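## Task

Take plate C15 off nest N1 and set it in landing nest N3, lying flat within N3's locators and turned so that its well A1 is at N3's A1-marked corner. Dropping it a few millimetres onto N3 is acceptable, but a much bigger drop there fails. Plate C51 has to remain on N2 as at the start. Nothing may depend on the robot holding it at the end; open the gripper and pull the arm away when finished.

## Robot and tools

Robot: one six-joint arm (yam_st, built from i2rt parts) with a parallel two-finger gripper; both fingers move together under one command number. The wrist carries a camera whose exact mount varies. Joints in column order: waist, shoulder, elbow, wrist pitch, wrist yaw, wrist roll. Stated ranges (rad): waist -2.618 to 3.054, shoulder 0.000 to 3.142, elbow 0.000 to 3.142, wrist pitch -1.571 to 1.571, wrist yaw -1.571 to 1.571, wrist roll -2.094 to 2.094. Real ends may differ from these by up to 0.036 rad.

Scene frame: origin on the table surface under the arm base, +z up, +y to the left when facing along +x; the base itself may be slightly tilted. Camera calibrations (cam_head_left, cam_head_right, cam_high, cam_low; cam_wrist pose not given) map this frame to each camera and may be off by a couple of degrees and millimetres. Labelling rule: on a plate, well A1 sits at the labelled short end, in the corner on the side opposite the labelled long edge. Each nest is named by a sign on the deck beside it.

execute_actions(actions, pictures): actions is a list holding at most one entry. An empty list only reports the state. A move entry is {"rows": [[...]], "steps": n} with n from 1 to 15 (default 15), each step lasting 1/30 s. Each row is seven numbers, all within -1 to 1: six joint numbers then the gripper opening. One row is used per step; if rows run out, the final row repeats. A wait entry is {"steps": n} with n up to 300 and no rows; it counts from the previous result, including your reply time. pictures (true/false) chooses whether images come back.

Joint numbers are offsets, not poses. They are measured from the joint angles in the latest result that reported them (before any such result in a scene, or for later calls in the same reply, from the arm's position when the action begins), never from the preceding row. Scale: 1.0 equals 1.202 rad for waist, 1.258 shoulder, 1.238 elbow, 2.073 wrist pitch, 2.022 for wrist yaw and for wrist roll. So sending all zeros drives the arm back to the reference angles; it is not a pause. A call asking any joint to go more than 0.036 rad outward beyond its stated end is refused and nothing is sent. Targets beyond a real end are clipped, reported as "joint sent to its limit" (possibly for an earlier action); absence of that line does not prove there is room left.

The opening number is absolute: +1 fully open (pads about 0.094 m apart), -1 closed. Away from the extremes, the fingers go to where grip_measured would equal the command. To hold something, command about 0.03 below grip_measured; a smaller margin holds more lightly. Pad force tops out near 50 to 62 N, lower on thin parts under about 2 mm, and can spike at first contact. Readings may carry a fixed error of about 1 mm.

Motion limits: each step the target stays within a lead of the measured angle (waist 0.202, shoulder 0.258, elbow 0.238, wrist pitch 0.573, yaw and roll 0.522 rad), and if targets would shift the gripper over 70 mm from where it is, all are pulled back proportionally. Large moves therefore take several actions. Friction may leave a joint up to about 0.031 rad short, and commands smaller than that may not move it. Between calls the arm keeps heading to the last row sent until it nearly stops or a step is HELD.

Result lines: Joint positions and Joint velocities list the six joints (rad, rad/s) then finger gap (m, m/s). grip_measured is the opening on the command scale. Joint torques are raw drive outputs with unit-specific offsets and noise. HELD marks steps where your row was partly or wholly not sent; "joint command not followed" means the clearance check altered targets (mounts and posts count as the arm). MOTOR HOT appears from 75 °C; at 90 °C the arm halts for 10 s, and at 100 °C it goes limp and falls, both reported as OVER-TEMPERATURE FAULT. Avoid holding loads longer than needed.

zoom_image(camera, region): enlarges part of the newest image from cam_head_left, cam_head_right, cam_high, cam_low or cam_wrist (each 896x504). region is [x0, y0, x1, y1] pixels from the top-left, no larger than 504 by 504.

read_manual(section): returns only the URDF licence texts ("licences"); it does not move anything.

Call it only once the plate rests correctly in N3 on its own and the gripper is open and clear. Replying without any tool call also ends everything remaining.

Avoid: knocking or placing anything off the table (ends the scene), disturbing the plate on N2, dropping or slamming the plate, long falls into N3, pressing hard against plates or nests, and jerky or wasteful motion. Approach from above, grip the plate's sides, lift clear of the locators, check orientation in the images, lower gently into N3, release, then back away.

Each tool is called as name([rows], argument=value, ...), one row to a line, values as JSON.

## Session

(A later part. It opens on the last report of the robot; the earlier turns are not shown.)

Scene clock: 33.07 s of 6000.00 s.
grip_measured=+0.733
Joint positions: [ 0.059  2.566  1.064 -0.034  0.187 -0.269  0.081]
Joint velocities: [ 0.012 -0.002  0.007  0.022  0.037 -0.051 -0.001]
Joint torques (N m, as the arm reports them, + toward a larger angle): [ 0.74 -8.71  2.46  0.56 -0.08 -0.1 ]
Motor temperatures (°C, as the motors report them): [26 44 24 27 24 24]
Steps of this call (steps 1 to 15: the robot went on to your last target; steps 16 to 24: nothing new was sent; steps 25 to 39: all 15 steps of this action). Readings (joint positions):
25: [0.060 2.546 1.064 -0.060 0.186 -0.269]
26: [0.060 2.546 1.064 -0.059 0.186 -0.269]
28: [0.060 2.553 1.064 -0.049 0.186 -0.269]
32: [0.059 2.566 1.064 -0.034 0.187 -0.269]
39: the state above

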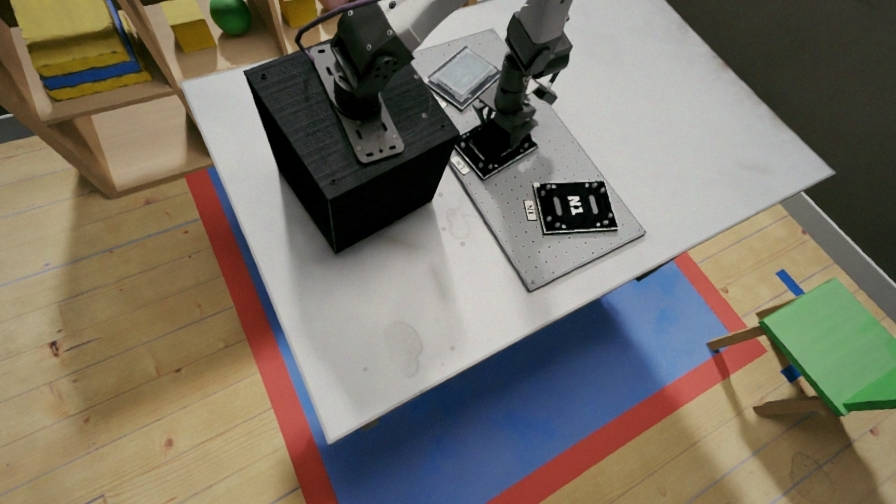

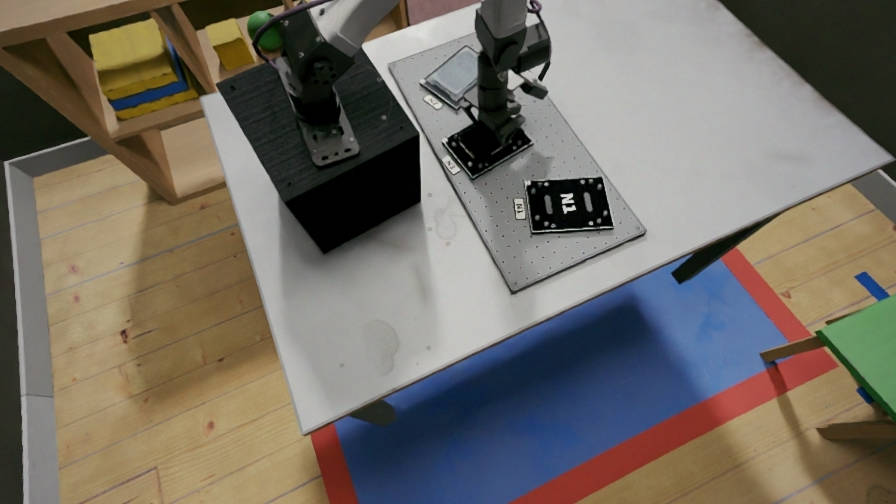

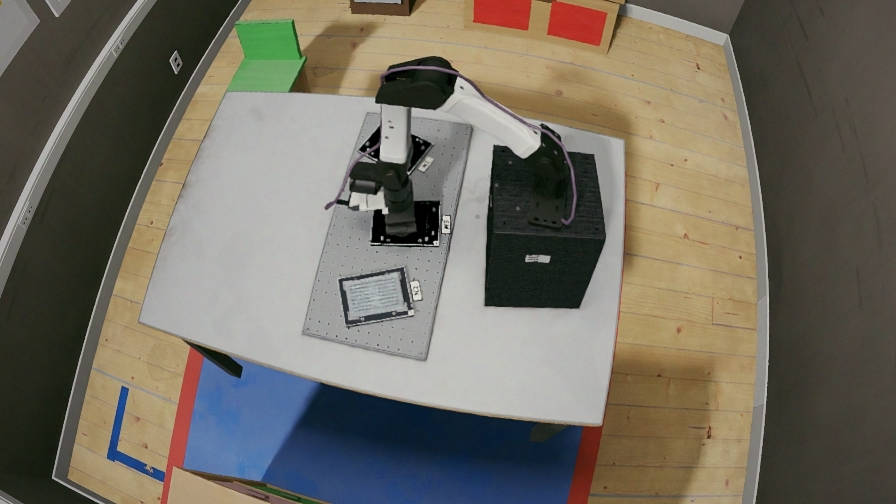

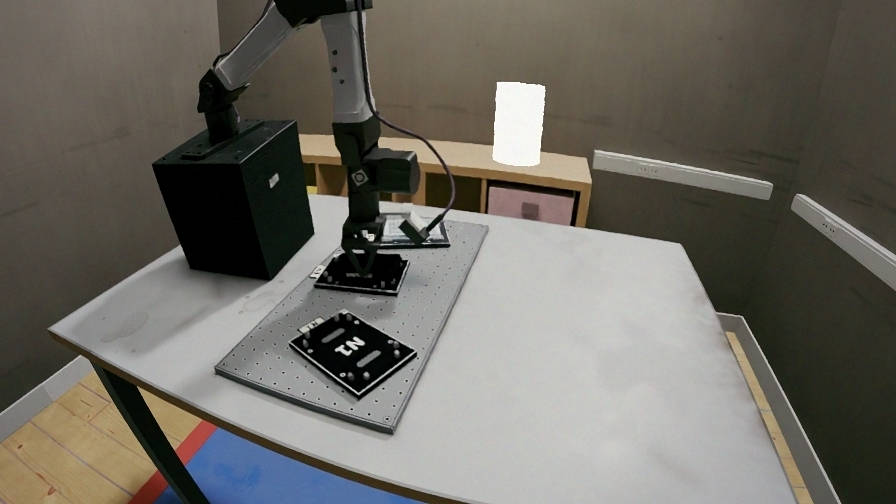

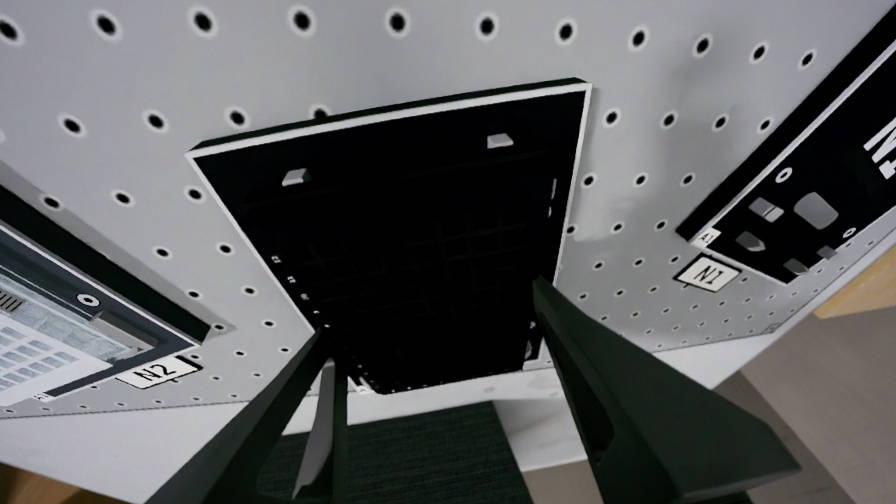

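execute_actions([
  {"rows":[[0,-0.015,0,0,0,0,0.71],[0,-0.025,0,0,0,0,0.71],[0,-0.025,0,0,0,0,0.71],[0,-0.025,0,0,0,0,0.71],[0,-0.025,-0.006,-0.008,0,0,0.71],[0,-0.025,-0.012,-0.016,0,0,0.71],[0,-0.025,-0.016,-0.022,0,0,0.71]],"steps":15},
])

Scene clock: 34.70 s of 6000.00 s.
grip_measured=+0.733
Joint positions: [ 0.059  2.558  1.064 -0.048  0.186 -0.269  0.081]
Joint velocities: [ 0.007  0.007 -0.002 -0.007  0.007 -0.037 -0.   ]
Joint torques (N m, as the arm reports them, + toward a larger angle): [  1.11 -12.55   1.     0.17  -0.05  -0.1 ]
Motor temperatures (°C, as the motors report them): [26 44 24 27 24 24]
Steps of this call (steps 1 to 15: the robot went on to your last target; steps 16 to 34: nothing new was sent; steps 35 to 49: all 15 steps of this action). Readings (joint positions):
35: [0.059 2.566 1.064 -0.034 0.187 -0.269]
36: [0.059 2.565 1.064 -0.034 0.187 -0.269]
38: [0.059 2.562 1.064 -0.035 0.187 -0.269]
42: [0.059 2.560 1.064 -0.045 0.186 -0.269]
49: the state above

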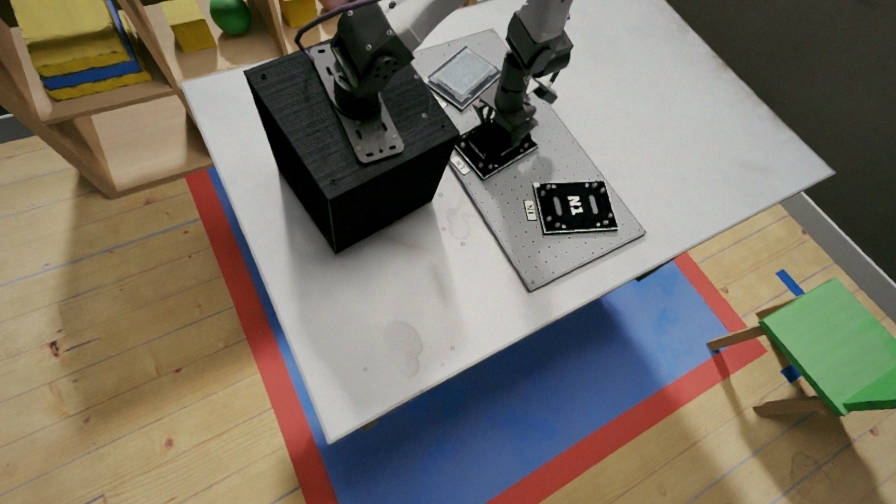

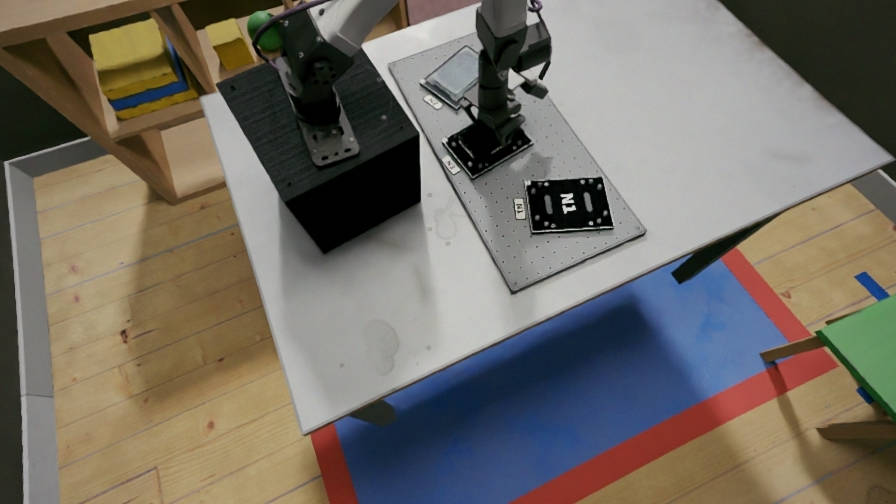

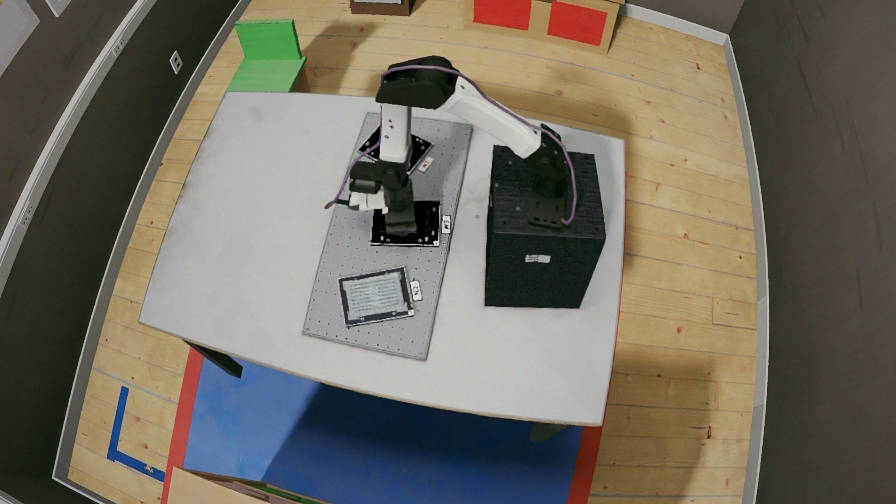

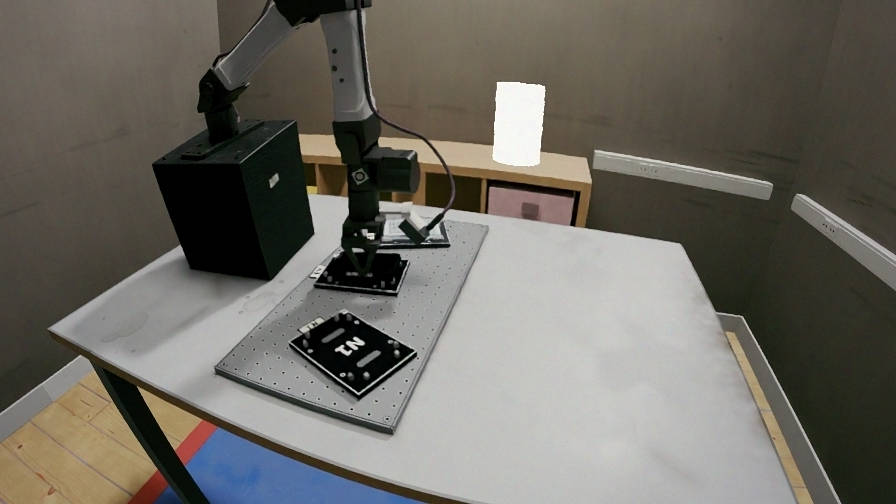

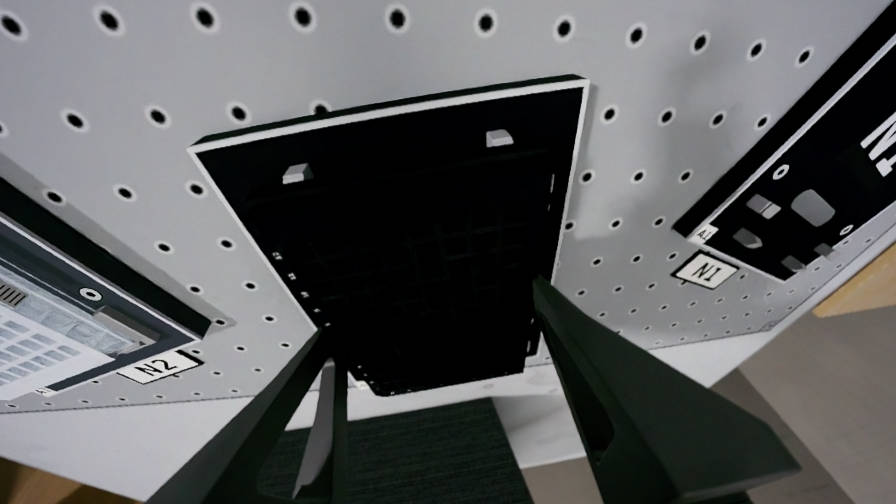

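zoom_image(camera="cam_low", region=[300,220,430,306])

Region (300, 220, 430, 306) of cam_low's 896x504 image, scaled by 3.877, with more detail than that image has; it fills the top 333 rows of this view, and the rest is white.

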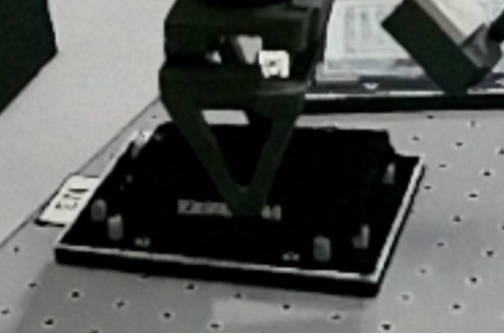

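execute_actions([
  {"rows":[[0,0,-0.012,0,0,0,0.71],[0,0,-0.022,0,0,0,0.71],[0,0,-0.03,0,0,0,0.71],[0,0.01,-0.03,0,0,0,0.71],[0,0.02,-0.03,0.006,0,0,0.71],[-0.004,0.03,-0.03,0.012,0,0,0.71],[-0.008,0.04,-0.03,0.018,0,0,0.71]],"steps":15},
])

Scene clock: 37.33 s of 6000.00 s.
grip_measured=+0.733
Joint positions: [ 0.058  2.565  1.05  -0.018  0.185 -0.269  0.081]
Joint velocities: [-0.002 -0.017  0.002 -0.066  0.007 -0.007 -0.   ]
Joint torques (N m, as the arm reports them, + toward a larger angle): [ 0.46 -7.47  0.59  0.56 -0.07 -0.1 ]
Motor temperatures (°C, as the motors report them): [26 44 24 26 24 24]
Steps of this call (steps 1 to 15: the robot went on to your last target; steps 16 to 64: nothing new was sent; steps 65 to 79: all 15 steps of this action). Readings (joint positions):
65: [0.059 2.558 1.064 -0.047 0.186 -0.269]
66: [0.059 2.558 1.063 -0.047 0.186 -0.269]
68: [0.059 2.558 1.057 -0.038 0.186 -0.269]
72: [0.059 2.565 1.050 -0.019 0.186 -0.269]
79: the state above

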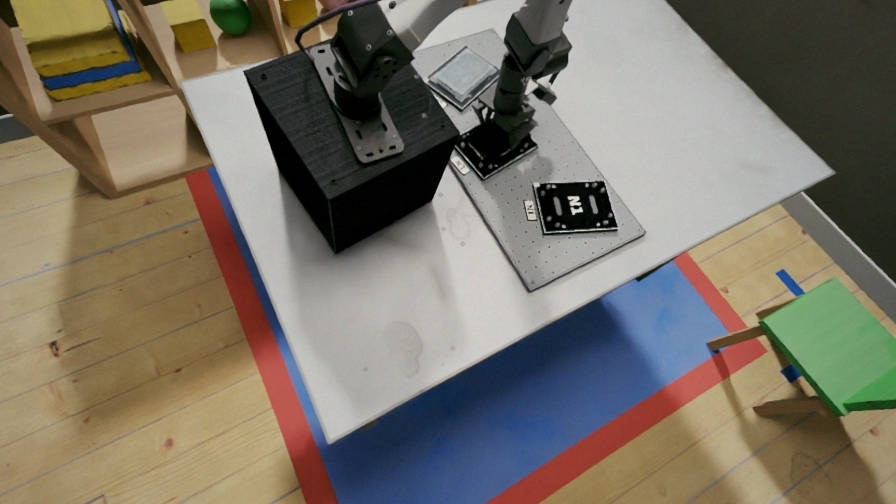

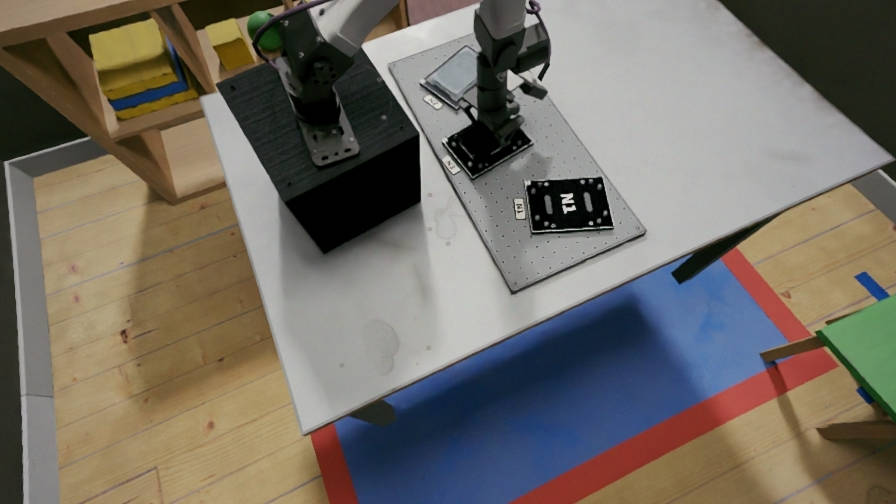

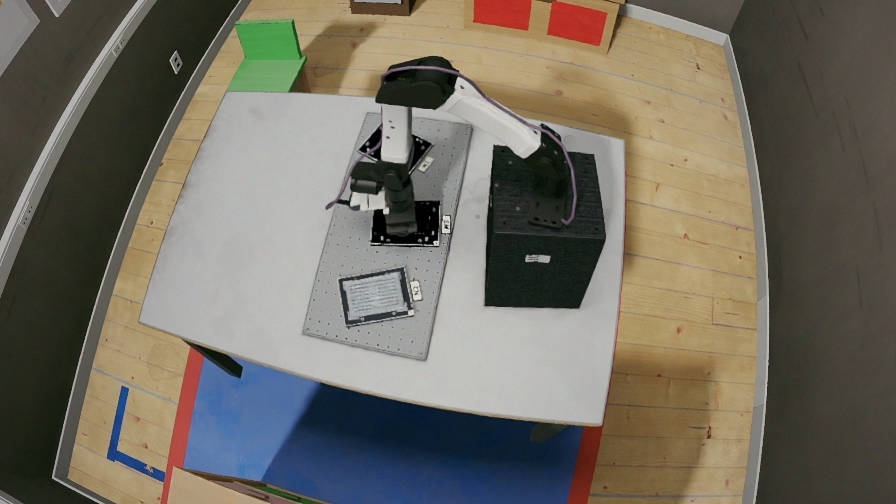

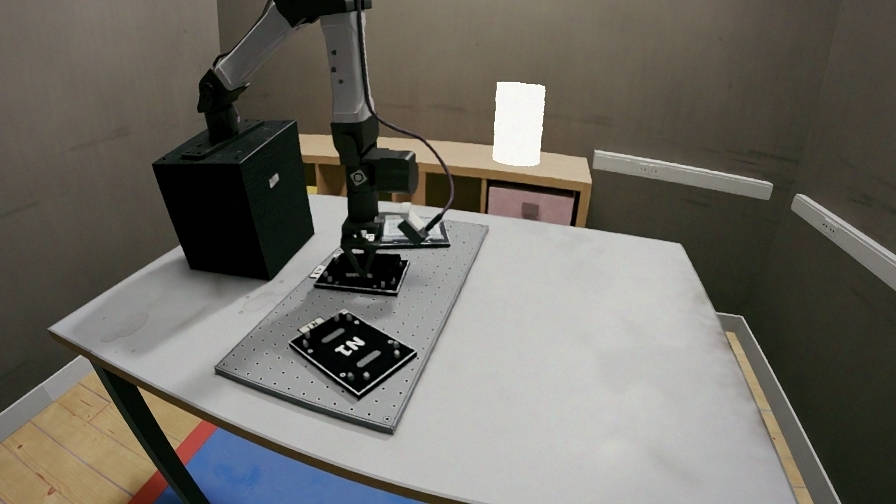

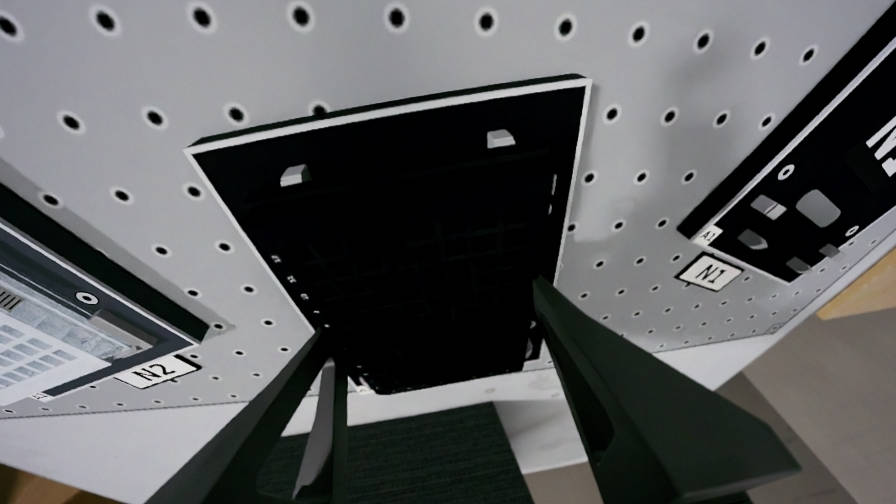

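zoom_image(camera="cam_wrist", region=[170,60,620,420])

zoom_image(camera="cam_head_right", region=[430,90,550,190])

Region (170, 60, 620, 420) of cam_wrist's 896x504 image, scaled by 1.120, with more detail than that image has; it fills the top 403 rows of this view, and the rest is white.

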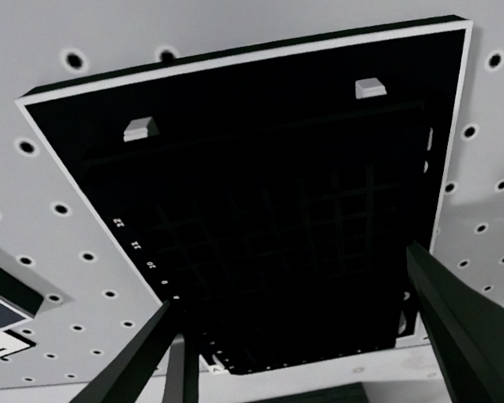

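Region (430, 90, 550, 190) of cam_head_right's 896x504 image, scaled by 4.200, with more detail than that image has.

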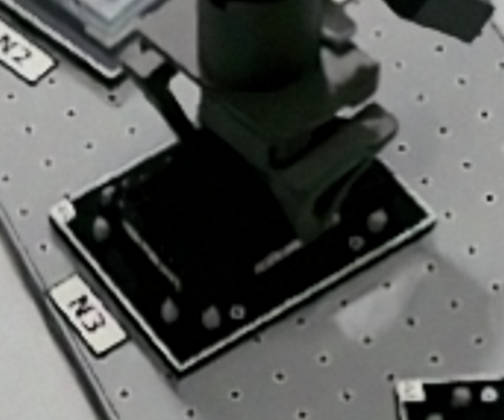

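execute_actions([
  {"rows":[[0,-0.02,0,-0.006,0,0,0.71],[0,-0.03,0,-0.012,0,0,0.71],[0,-0.038,0,-0.018,0,0,0.71],[0,-0.038,0,-0.024,0,0,0.71],[0,-0.038,0,-0.028,0,0,0.71]],"steps":15},
])

Scene clock: 40.97 s of 6000.00 s.
grip_measured=+0.733
Joint positions: [ 0.058  2.544  1.05  -0.066  0.185 -0.269  0.081]
Joint velocities: [-0.007  0.012  0.012  0.022  0.007 -0.066  0.   ]
Joint torques (N m, as the arm reports them, + toward a larger angle): [  1.   -12.8    2.45   0.38  -0.04  -0.1 ]
Motor temperatures (°C, as the motors report them): [26 44 24 27 24 24]
Steps of this call (steps 1 to 15: the robot went on to your last target; steps 16 to 90: nothing new was sent; then 0.13 s passed at rest; steps 91 to 105: all 15 steps of this action). Readings (joint positions):
91: [0.058 2.561 1.050 -0.018 0.185 -0.269]
92: [0.058 2.559 1.050 -0.020 0.185 -0.269]
94: [0.058 2.551 1.050 -0.030 0.185 -0.269]
98: [0.058 2.544 1.050 -0.051 0.185 -0.269]
105: the state above

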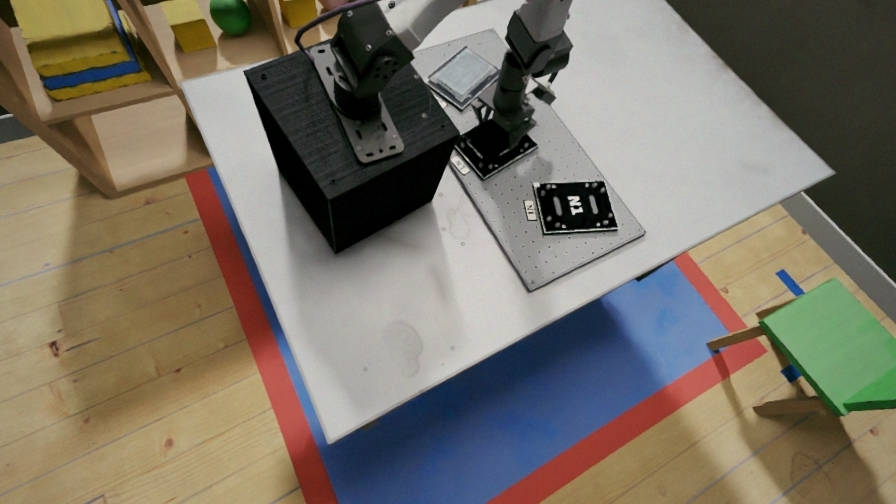

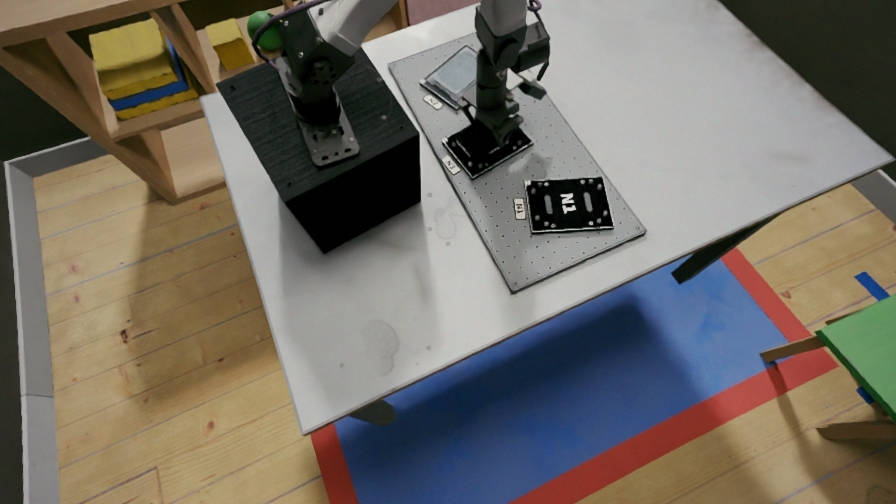

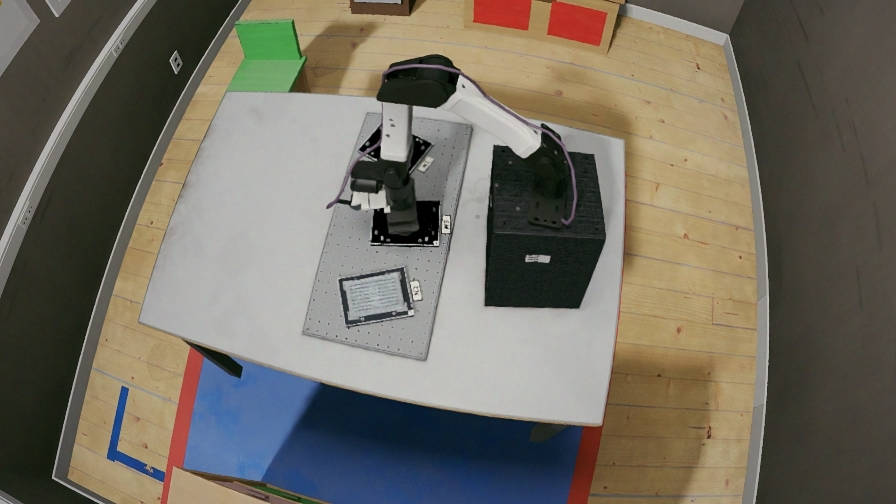

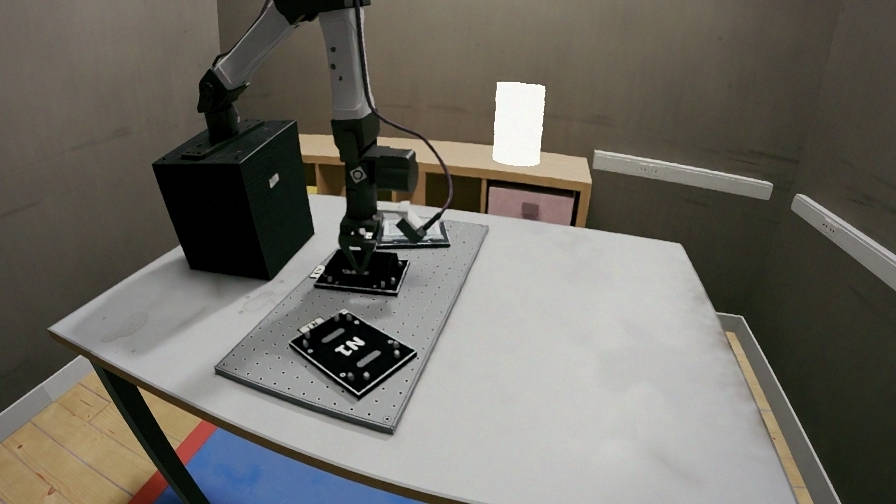

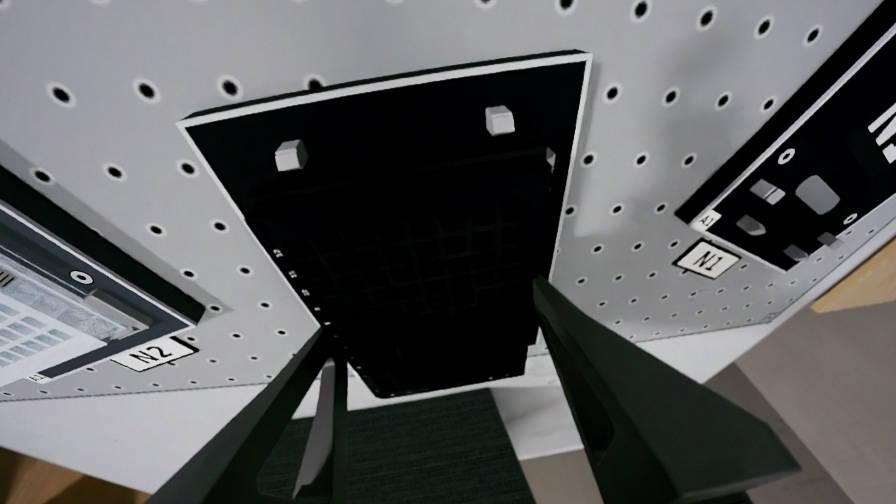

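execute_actions([
  {"rows":[[0,0,0,0.006,0,0,0.71],[0,0,0,0.009,0,0,0.71],[0,0,0,0.009,0,0,0.71],[0,0.012,0,0.01,0,0,0.71],[0,0.02,0,0.012,0,0,0.71],[0,0.026,0,0.015,0,0,0.71],[0,0.03,0,0.017,0,0,0.71]],"steps":15},
])

Scene clock: 43.23 s of 6000.00 s.
grip_measured=+0.733
Joint positions: [ 0.058  2.559  1.05  -0.04   0.189 -0.269  0.081]
Joint velocities: [ 0.002  0.002 -0.007  0.007 -0.022 -0.037  0.001]
Joint torques (N m, as the arm reports them, + toward a larger angle): [ 1.29 -8.89  2.4   0.59 -0.14 -0.1 ]
Motor temperatures (°C, as the motors report them): [26 44 24 26 24 24]
Steps of this call (steps 1 to 15: the robot went on to your last target; steps 16 to 53: nothing new was sent; steps 54 to 68: all 15 steps of this action). Readings (joint positions):
54: [0.058 2.544 1.050 -0.066 0.185 -0.269]
55: [0.058 2.544 1.050 -0.064 0.185 -0.269]
57: [0.058 2.544 1.050 -0.062 0.185 -0.269]
61: [0.058 2.552 1.050 -0.048 0.185 -0.269]
68: the state above

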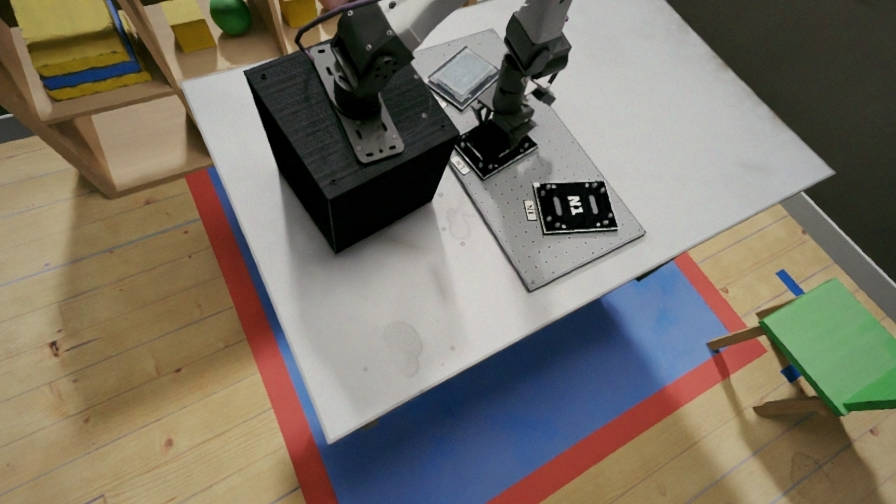

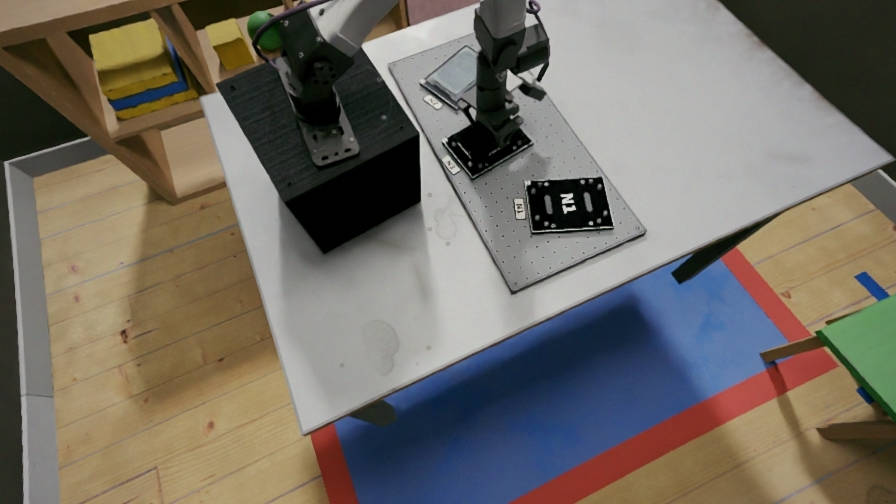

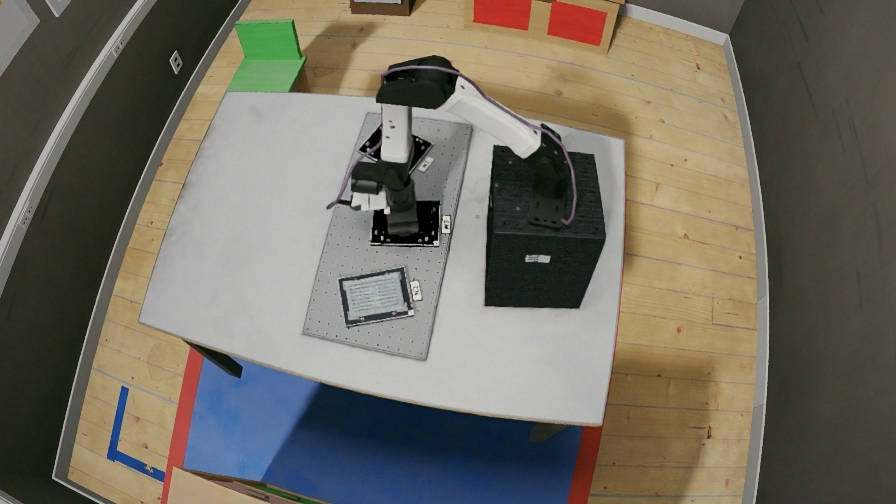

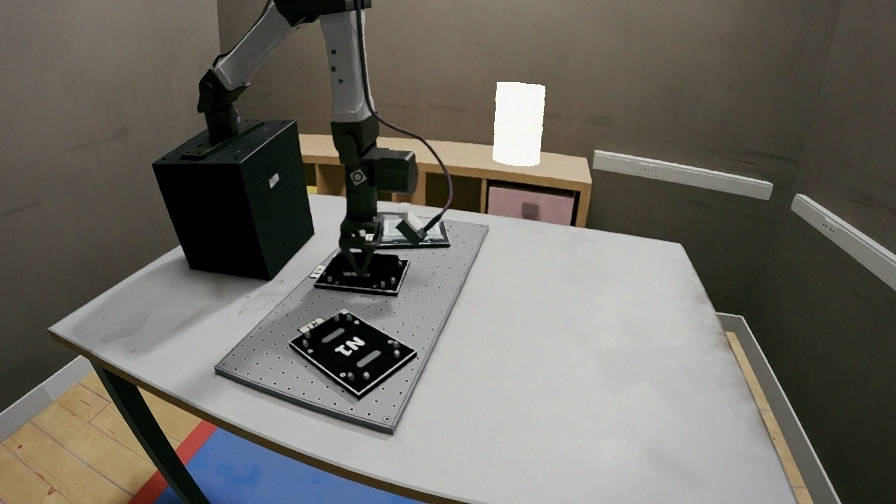

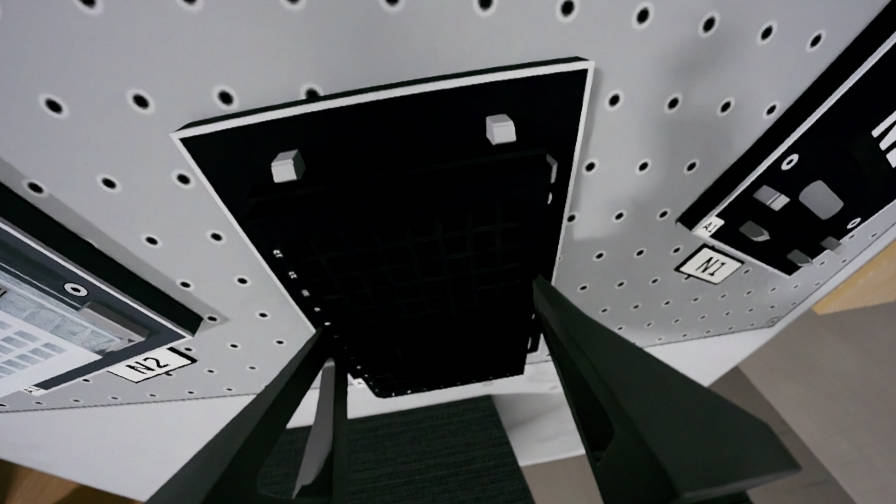

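execute_actions([
  {"rows":[[0.004,-0.02,0,0,0,0,0.71],[0.007,-0.025,0,0,0,0,0.71],[0.01,-0.025,0,0,0,0,0.71],[0.01,-0.025,0,0,0,0,0.71],[0.01,-0.025,0,0,0,0,0.71],[0.01,0.01,0,0.004,0,0,0.71],[0.01,0.02,0,0.008,0,0,0.71],[0.01,0.03,0,0.012,0,0,0.71],[0.01,0.038,0,0.015,0,0,0.71]],"steps":15},
])

Scene clock: 45.57 s of 6000.00 s.
grip_measured=+0.733
Joint positions: [ 0.058  2.576  1.05  -0.018  0.193 -0.268  0.081]
Joint velocities: [-0.022  0.012 -0.002 -0.051  0.037 -0.022  0.   ]
Joint torques (N m, as the arm reports them, + toward a larger angle): [ 1.98 -8.35  2.25  0.58 -0.1  -0.1 ]
Motor temperatures (°C, as the motors report them): [26 44 24 27 24 24]
Steps of this call (steps 1 to 15: the robot went on to your last target; steps 16 to 55: nothing new was sent; steps 56 to 70: all 15 steps of this action). Readings (joint positions):
56: [0.058 2.559 1.050 -0.040 0.189 -0.269]
57: [0.058 2.559 1.050 -0.040 0.189 -0.269]
59: [0.058 2.559 1.050 -0.040 0.189 -0.269]
63: [0.058 2.561 1.050 -0.037 0.189 -0.269]
70: the state above

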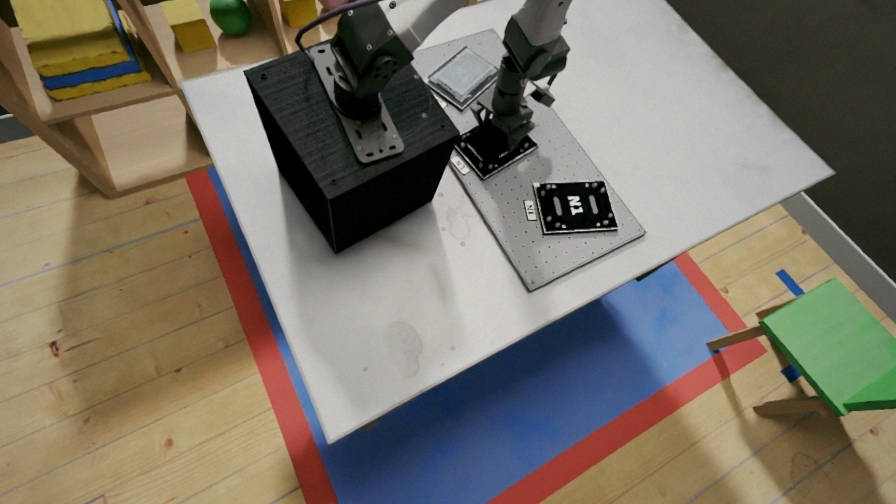

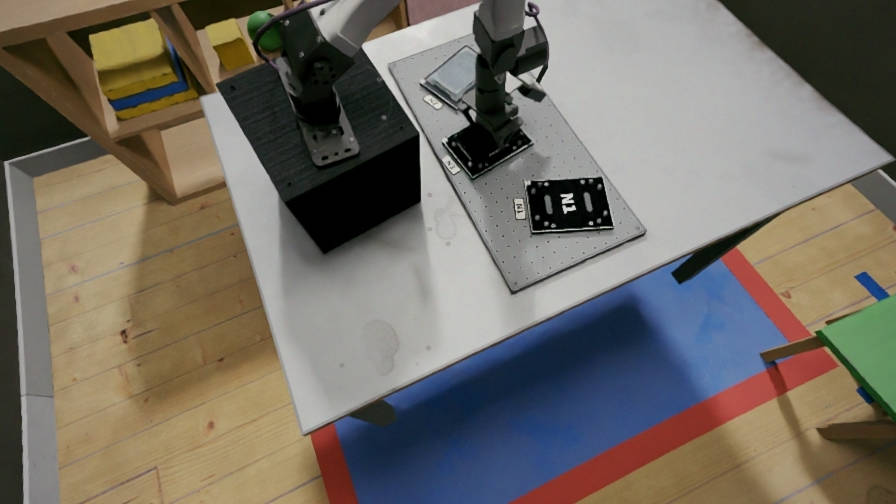

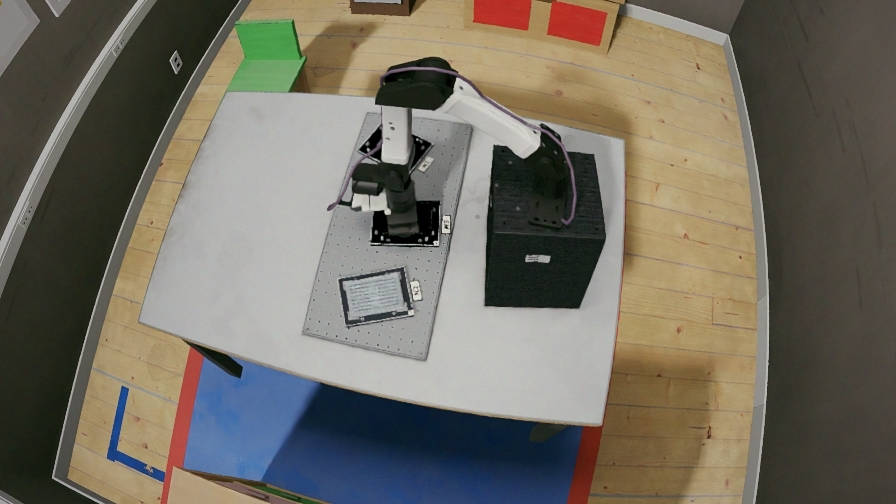

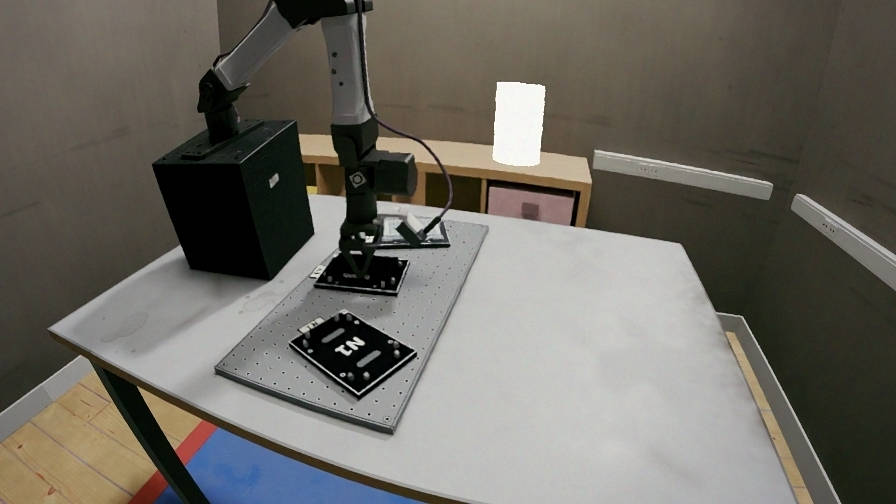

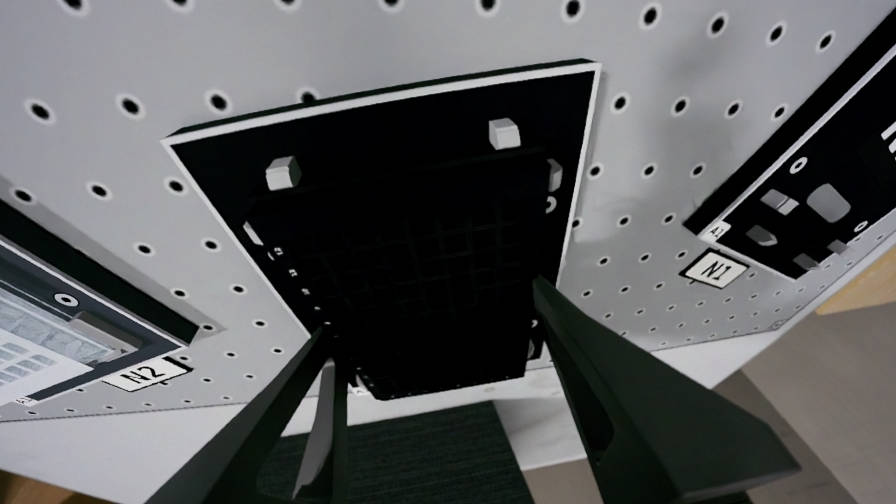

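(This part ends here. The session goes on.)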